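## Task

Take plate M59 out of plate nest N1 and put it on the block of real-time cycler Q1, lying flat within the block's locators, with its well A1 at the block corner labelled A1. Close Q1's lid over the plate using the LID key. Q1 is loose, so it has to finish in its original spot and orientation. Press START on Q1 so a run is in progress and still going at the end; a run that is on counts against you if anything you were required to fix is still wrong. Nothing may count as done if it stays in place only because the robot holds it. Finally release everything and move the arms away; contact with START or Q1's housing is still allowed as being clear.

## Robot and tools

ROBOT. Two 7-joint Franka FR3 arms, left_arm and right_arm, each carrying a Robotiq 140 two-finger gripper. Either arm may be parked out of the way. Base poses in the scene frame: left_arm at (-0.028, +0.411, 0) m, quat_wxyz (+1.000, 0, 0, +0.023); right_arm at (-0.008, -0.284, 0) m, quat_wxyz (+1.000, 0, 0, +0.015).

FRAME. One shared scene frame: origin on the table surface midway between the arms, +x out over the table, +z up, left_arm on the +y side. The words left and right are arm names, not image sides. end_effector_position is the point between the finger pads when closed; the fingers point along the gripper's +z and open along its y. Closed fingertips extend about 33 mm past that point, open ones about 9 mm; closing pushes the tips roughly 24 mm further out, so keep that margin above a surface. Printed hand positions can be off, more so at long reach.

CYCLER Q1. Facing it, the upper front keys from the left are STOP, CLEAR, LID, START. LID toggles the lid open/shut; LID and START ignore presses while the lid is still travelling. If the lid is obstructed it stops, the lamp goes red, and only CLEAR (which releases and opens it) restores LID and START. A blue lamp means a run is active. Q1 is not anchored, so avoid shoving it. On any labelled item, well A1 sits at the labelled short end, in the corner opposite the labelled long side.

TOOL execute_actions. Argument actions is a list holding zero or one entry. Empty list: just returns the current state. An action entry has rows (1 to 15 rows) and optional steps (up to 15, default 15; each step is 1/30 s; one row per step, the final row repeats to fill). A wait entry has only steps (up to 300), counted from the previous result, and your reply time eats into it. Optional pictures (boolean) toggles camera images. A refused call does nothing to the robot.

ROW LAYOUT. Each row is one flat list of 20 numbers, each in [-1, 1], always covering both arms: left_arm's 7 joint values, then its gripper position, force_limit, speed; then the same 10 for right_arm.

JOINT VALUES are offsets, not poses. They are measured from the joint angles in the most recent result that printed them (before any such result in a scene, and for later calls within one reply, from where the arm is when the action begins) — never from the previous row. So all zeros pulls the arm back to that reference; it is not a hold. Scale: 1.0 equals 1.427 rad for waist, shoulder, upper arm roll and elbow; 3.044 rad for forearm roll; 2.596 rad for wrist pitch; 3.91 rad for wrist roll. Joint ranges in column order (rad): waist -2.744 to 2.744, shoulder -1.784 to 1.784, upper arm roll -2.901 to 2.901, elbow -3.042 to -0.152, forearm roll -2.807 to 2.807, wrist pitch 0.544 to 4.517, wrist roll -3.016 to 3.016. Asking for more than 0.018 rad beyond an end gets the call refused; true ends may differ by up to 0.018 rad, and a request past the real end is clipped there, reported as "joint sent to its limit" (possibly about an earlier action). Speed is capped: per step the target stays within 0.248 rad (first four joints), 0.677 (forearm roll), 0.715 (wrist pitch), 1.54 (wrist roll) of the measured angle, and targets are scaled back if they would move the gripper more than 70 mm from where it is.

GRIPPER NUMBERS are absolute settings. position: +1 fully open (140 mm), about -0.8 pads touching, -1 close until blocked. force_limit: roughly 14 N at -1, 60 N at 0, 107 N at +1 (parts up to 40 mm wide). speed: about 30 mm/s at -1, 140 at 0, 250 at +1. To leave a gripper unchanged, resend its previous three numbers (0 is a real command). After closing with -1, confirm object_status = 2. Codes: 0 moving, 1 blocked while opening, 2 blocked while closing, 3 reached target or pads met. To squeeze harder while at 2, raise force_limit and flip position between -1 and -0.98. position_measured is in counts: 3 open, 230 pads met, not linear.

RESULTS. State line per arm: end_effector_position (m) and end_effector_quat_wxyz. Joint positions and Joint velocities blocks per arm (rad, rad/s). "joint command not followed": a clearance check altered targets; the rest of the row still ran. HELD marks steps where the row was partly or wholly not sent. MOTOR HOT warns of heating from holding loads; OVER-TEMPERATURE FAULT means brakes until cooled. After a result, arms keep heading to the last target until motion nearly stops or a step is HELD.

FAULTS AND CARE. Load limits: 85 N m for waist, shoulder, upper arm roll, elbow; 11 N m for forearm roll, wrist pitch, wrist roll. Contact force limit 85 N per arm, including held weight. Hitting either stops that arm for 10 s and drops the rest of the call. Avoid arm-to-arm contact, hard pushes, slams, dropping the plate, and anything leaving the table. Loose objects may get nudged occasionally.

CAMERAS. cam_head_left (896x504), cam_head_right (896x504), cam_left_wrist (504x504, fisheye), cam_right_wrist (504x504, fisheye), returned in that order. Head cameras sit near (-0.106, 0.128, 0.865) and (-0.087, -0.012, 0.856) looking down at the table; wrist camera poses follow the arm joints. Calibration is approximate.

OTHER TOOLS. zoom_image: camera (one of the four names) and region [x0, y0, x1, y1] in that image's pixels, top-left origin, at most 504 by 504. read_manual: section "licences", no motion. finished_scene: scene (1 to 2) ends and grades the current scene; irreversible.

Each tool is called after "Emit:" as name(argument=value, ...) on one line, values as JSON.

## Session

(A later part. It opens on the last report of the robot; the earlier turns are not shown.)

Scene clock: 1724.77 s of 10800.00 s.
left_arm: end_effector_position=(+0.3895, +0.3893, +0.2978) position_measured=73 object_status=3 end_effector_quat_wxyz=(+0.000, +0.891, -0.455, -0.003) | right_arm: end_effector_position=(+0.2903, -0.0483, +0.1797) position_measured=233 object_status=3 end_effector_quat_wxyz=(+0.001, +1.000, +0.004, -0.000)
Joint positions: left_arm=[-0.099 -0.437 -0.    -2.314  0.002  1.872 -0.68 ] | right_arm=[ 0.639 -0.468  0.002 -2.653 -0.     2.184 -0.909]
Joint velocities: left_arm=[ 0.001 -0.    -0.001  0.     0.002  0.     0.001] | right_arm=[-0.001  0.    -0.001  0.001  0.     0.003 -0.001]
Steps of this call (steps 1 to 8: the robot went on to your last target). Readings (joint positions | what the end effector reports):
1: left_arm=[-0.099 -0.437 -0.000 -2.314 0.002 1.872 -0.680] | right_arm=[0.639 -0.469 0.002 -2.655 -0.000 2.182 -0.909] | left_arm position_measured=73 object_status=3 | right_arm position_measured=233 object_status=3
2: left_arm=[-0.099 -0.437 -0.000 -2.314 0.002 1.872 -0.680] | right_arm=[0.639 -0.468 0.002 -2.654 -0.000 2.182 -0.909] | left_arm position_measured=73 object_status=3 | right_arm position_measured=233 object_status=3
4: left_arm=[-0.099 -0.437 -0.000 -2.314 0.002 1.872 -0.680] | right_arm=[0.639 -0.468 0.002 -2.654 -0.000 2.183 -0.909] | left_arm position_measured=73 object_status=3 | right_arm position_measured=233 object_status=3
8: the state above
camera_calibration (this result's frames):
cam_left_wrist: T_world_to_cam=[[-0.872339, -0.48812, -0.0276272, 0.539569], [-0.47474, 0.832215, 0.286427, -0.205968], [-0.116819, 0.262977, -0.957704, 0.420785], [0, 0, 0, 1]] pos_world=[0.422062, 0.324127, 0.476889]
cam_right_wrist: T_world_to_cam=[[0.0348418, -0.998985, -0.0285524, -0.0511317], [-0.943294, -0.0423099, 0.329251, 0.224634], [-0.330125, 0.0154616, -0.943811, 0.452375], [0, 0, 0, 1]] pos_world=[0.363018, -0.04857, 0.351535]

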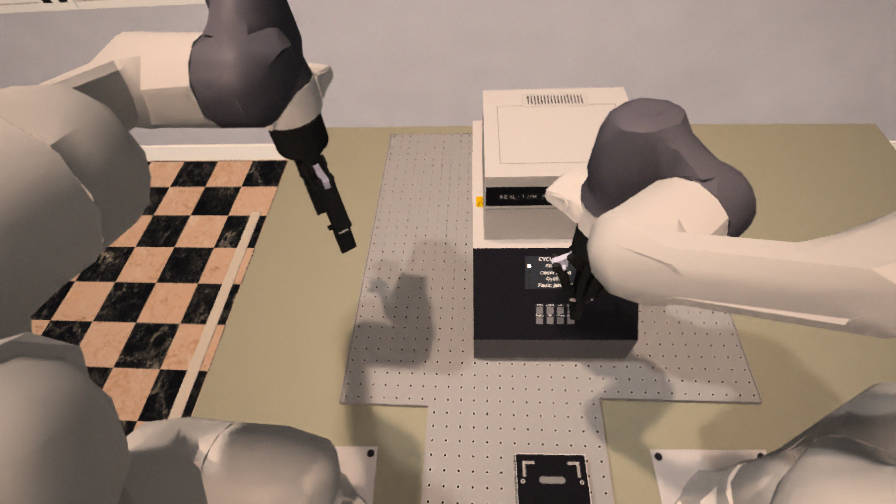

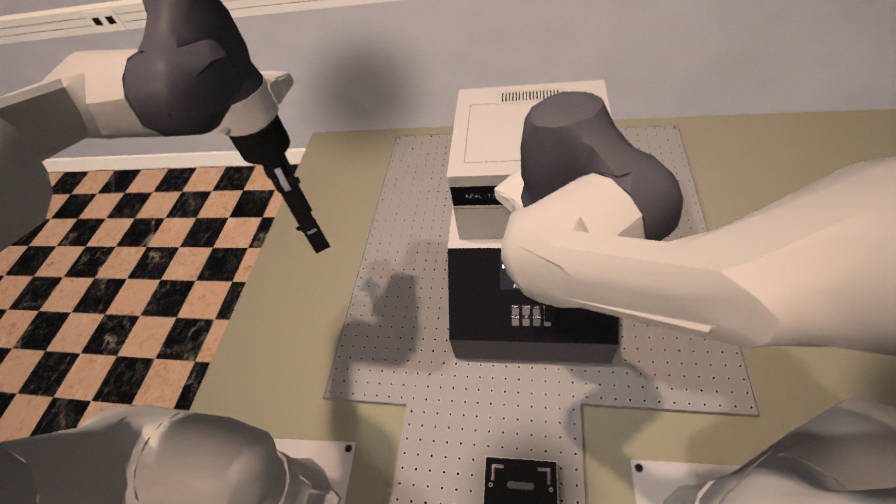

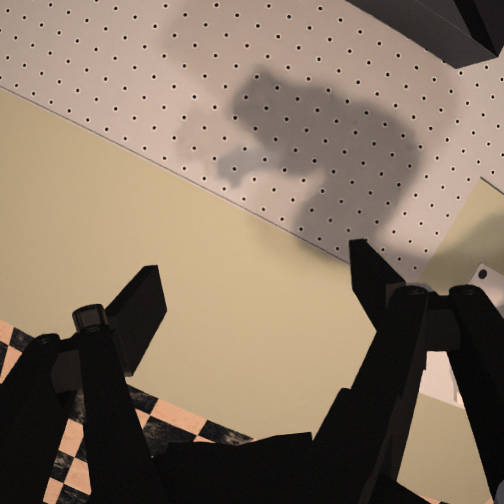

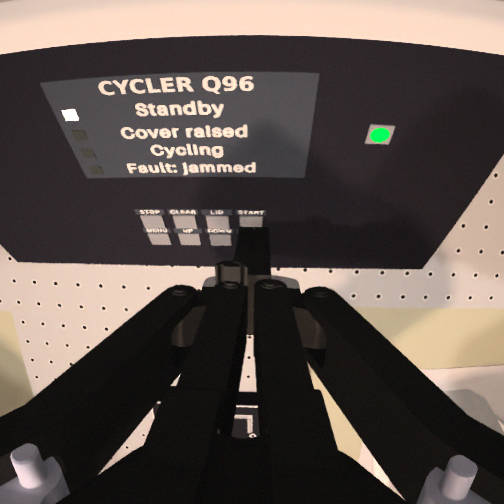

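Emit:
execute_actions(actions=[{"rows": [
[0,0,0,0,0,0,0,0.44,-0.3,-0.6, 0,0.0011,0,-0.0010,0,0.0046,0,-1,0,0.5],
[0,0,0,0,0,0,0,0.44,-0.3,-0.6, 0,0.0026,0,-0.0025,0,0.0092,0,-1,0,0.5],
[0,0,0,0,0,0,0,0.44,-0.3,-0.6, 0,0.0046,0,-0.0043,0,0.0119,0,-1,0,0.5],
[0,0,0,0,0,0,0,0.44,-0.3,-0.6, 0,0.0065,0,-0.0062,0,0.0143,0,-1,0,0.5],
[0,0,0,0,0,0,0,0.44,-0.3,-0.6, 0,0.0084,0,-0.0080,0,0.0162,0,-1,0,0.5],
[0,0,0,0,0,0,0,0.44,-0.3,-0.6, 0,0.0103,0,-0.0099,0,0.0177,0,-1,0,0.5],
[0,0,0,0,0,0,0,0.44,-0.3,-0.6, 0,0.0123,0,-0.0117,0,0.0193,0,-1,0,0.5],
[0,0,0,0,0,0,0,0.44,-0.3,-0.6, 0,0.0140,0,-0.0134,0,0.0208,0,-1,0,0.5],
[0,0,0,0,0,0,0,0.44,-0.3,-0.6, 0,0.0156,0,-0.0149,0,0.0216,0,-1,0,0.5],
[0,0,0,0,0,0,0,0.44,-0.3,-0.6, 0,0.0168,0,-0.0160,0,0.0216,0,-1,0,0.5],
[0,0,0,0,0,0,0,0.44,-0.3,-0.6, 0,0.0175,0,-0.0167,0,0.0200,0,-1,0,0.5],
[0,0,0,0,0,0,0,0.44,-0.3,-0.6, 0,0.0175,0,-0.0167,0,0.0189,0,-1,0,0.5],
[0,0,0,0,0,0,0,0.44,-0.3,-0.6, 0,0.0175,0,-0.0167,0,0.0181,0,-1,0,0.5]
], "steps": 15}], pictures=false)

Emit:
execute_actions(actions=[{"steps": 4}], pictures=false)

Emit:
execute_actions(actions=[{"rows": [
[0,0,0,0,0,0,0,0.44,-0.3,-0.6, 0,-0.003,0,0.002,0,-0.008,0,-1,0,0.5],
[0,0,0,0,0,0,0,0.44,-0.3,-0.6, 0,-0.008,0,0.005,0,-0.014,0,-1,0,0.5],
[0,0,0,0,0,0,0,0.44,-0.3,-0.6, 0,-0.015,0,0.008,0,-0.020,0,-1,0,0.5],
[0,0,0,0,0,0,0,0.44,-0.3,-0.6, 0,-0.023,0,0.010,0,-0.026,0,-1,0,0.5],
[0,0,0,0,0,0,0,0.44,-0.3,-0.6, 0,-0.033,0,0.011,0,-0.032,0,-1,0,0.5],
[0,0,0,0,0,0,0,0.44,-0.3,-0.6, 0,-0.044,0,0.011,0,-0.038,0,-1,0,0.5],
[0,0,0,0,0,0,0,0.44,-0.3,-0.6, 0,-0.056,0,0.010,0,-0.044,0,-1,0,0.5],
[0,0,0,0,0,0,0,0.44,-0.3,-0.6, 0,-0.068,0,0.008,0,-0.050,0,-1,0,0.5],
[0,0,0,0,0,0,0,0.44,-0.3,-0.6, 0,-0.080,0,0.006,0,-0.056,0,-1,0,0.5],
[0,0,0,0,0,0,0,0.44,-0.3,-0.6, 0,-0.091,0,0.004,0,-0.060,0,-1,0,0.5],
[0,0,0,0,0,0,0,0.44,-0.3,-0.6, 0,-0.101,0,0.002,0,-0.063,0,-1,0,0.5],
[0,0,0,0,0,0,0,0.44,-0.3,-0.6, 0,-0.109,0,0.001,0,-0.065,0,-1,0,0.5],
[0,0,0,0,0,0,0,0.44,-0.3,-0.6, 0,-0.115,0,0,0,-0.066,0,-1,0,0.5],
[0,0,0,0,0,0,0,0.44,-0.3,-0.6, 0,-0.1185,0,0,0,-0.066,0,-1,0,0.5],
[0,0,0,0,0,0,0,0.44,-0.3,-0.6, 0,-0.12,0,0,0,-0.066,0,-1,0,0.5]
], "steps": 15}])

Scene clock: 1781.17 s of 10800.00 s.
left_arm: end_effector_position=(+0.3895, +0.3893, +0.2978) position_measured=73 object_status=3 end_effector_quat_wxyz=(+0.000, +0.891, -0.455, -0.003) | right_arm: end_effector_position=(+0.2913, -0.0476, +0.1682) position_measured=233 object_status=3 end_effector_quat_wxyz=(-0.000, +1.000, +0.005, +0.001)
Joint positions: left_arm=[-0.099 -0.437 -0.    -2.314  0.002  1.872 -0.68 ] | right_arm=[ 0.638 -0.449  0.002 -2.671 -0.     2.223 -0.91 ]
Joint velocities: left_arm=[ 0.     0.002 -0.001  0.     0.    -0.    -0.   ] | right_arm=[ 0.     0.    -0.    -0.001  0.001 -0.     0.   ]
Steps of this call (steps 1 to 15: the robot went on to your last target; steps 16 to 90: nothing new was sent; then 52.90 s passed at rest; steps 91 to 105: all 15 steps of this action). Readings (joint positions | what the end effector reports):
91: left_arm=[-0.099 -0.437 -0.000 -2.314 0.002 1.872 -0.680] | right_arm=[0.638 -0.468 0.002 -2.653 -0.000 2.186 -0.910] | left_arm position_measured=73 object_status=3 | right_arm position_measured=233 object_status=3
92: left_arm=[-0.099 -0.437 -0.000 -2.314 0.002 1.872 -0.680] | right_arm=[0.638 -0.468 0.002 -2.653 -0.000 2.189 -0.910] | left_arm position_measured=73 object_status=3 | right_arm position_measured=233 object_status=3
94: left_arm=[-0.099 -0.437 -0.000 -2.314 0.002 1.872 -0.680] | right_arm=[0.638 -0.466 0.002 -2.656 -0.000 2.197 -0.910] | left_arm position_measured=73 object_status=3 | right_arm position_measured=233 object_status=3
98: left_arm=[-0.099 -0.437 -0.000 -2.314 0.002 1.872 -0.680] | right_arm=[0.638 -0.456 0.002 -2.665 -0.000 2.214 -0.910] | left_arm position_measured=73 object_status=3 | right_arm position_measured=233 object_status=3
105: the state above

Scene clock: 1781.30 s of 10800.00 s.
left_arm: end_effector_position=(+0.3895, +0.3893, +0.2978) position_measured=73 object_status=3 end_effector_quat_wxyz=(+0.000, +0.891, -0.455, -0.003) | right_arm: end_effector_position=(+0.2913, -0.0476, +0.1682) position_measured=233 object_status=3 end_effector_quat_wxyz=(-0.000, +1.000, +0.005, +0.001)
Joint positions: left_arm=[-0.099 -0.437 -0.    -2.314  0.002  1.872 -0.68 ] | right_arm=[ 0.638 -0.449  0.002 -2.671 -0.     2.223 -0.91 ]
Joint velocities: left_arm=[ 0.     0.    -0.001  0.001 -0.001 -0.001  0.002] | right_arm=[ 0.001  0.001  0.001  0.001 -0.    -0.     0.   ]
Steps of this call (steps 1 to 4: the robot went on to your last target). Readings (joint positions | what the end effector reports):
1: left_arm=[-0.099 -0.437 -0.000 -2.314 0.002 1.872 -0.680] | right_arm=[0.638 -0.449 0.002 -2.671 -0.000 2.223 -0.910] | left_arm position_measured=73 object_status=3 | right_arm position_measured=233 object_status=3
2: left_arm=[-0.099 -0.437 -0.000 -2.314 0.002 1.872 -0.680] | right_arm=[0.638 -0.449 0.002 -2.671 -0.000 2.223 -0.910] | left_arm position_measured=73 object_status=3 | right_arm position_measured=233 object_status=3
4: the state above

Scene clock: 1781.80 s of 10800.00 s.
left_arm: end_effector_position=(+0.3895, +0.3893, +0.2978) position_measured=73 object_status=3 end_effector_quat_wxyz=(+0.000, +0.891, -0.455, -0.003) | right_arm: end_effector_position=(+0.2760, -0.0597, +0.2163) position_measured=233 object_status=3 end_effector_quat_wxyz=(-0.008, +1.000, +0.004, +0.011)
Joint positions: left_arm=[-0.099 -0.437 -0.    -2.314  0.002  1.872 -0.68 ] | right_arm=[ 0.639 -0.607  0.002 -2.666 -0.     2.085 -0.91 ]
Joint velocities: left_arm=[-0.     0.001  0.001  0.001  0.001  0.001 -0.   ] | right_arm=[ 0.    -0.208  0.001 -0.01  -0.    -0.167 -0.001]
Steps of this call (steps 1 to 15: all 15 steps of this action). Readings (joint positions | what the end effector reports):
1: left_arm=[-0.099 -0.437 -0.000 -2.314 0.002 1.872 -0.680] | right_arm=[0.639 -0.450 0.002 -2.670 -0.000 2.221 -0.910] | left_arm position_measured=73 object_status=3 | right_arm position_measured=233 object_status=3
2: left_arm=[-0.099 -0.437 -0.000 -2.314 0.002 1.872 -0.680] | right_arm=[0.639 -0.453 0.002 -2.669 -0.000 2.216 -0.910] | left_arm position_measured=73 object_status=3 | right_arm position_measured=233 object_status=3
4: left_arm=[-0.099 -0.437 -0.000 -2.314 0.002 1.872 -0.680] | right_arm=[0.639 -0.462 0.002 -2.665 -0.000 2.200 -0.910] | left_arm position_measured=73 object_status=3 | right_arm position_measured=233 object_status=3
8: left_arm=[-0.099 -0.437 -0.000 -2.314 0.002 1.872 -0.680] | right_arm=[0.639 -0.511 0.002 -2.661 -0.000 2.155 -0.910] | left_arm position_measured=73 object_status=3 | right_arm position_measured=233 object_status=3
15: the state above
camera_calibration (this result's frames):
cam_left_wrist: T_world_to_cam=[[-0.872339, -0.48812, -0.0276272, 0.539569], [-0.47474, 0.832215, 0.286427, -0.205968], [-0.116819, 0.262977, -0.957704, 0.420785], [0, 0, 0, 1]] pos_world=[0.422062, 0.324127, 0.476889]
cam_right_wrist: T_world_to_cam=[[0.0361524, -0.998352, -0.0445746, -0.0578271], [-0.950144, -0.0481614, 0.308068, 0.20475], [-0.309707, 0.0312149, -0.950319, 0.479057], [0, 0, 0, 1]] pos_world=[0.345, -0.0628245, 0.389603]

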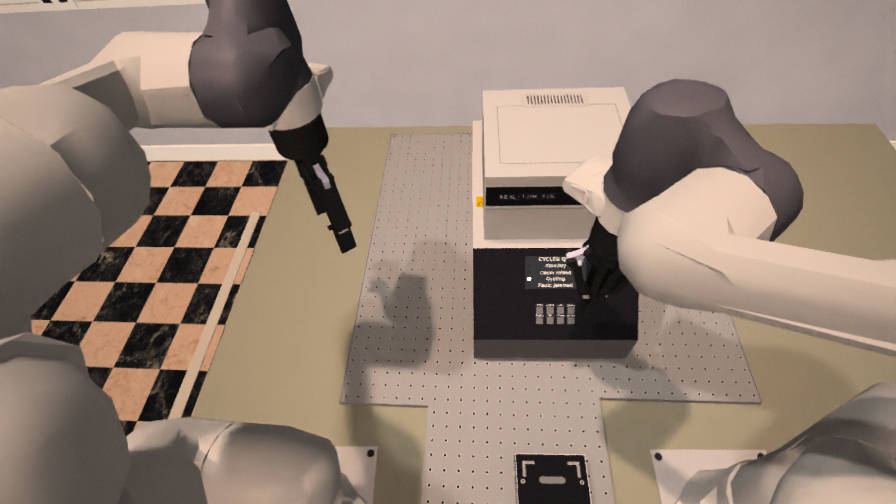

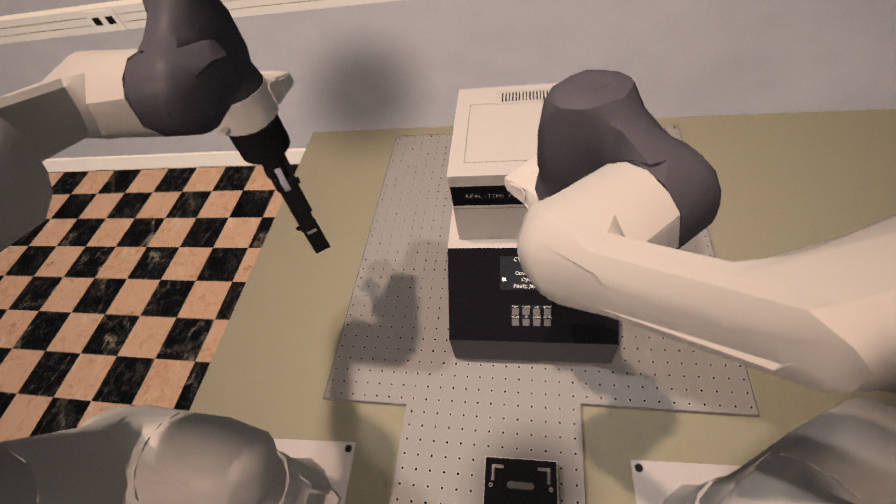

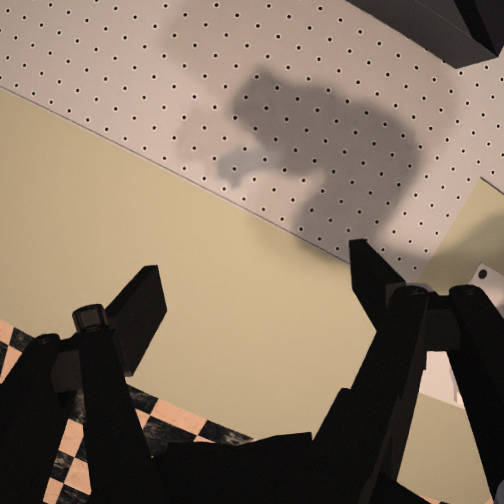

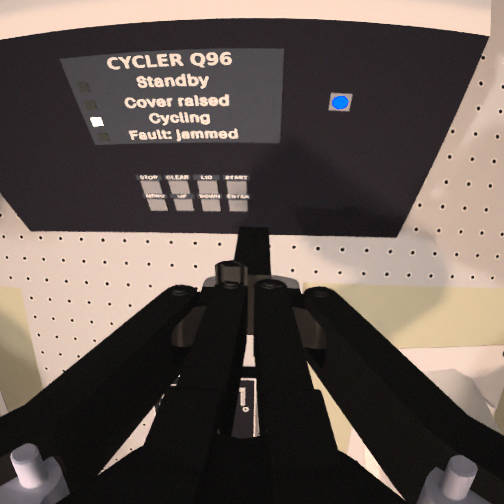

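Blue lamp, "Cycling". The cycler is unmoved and both arms are clear.

Emit:
finished_scene(scene=1)

The scene is finished: the task was done.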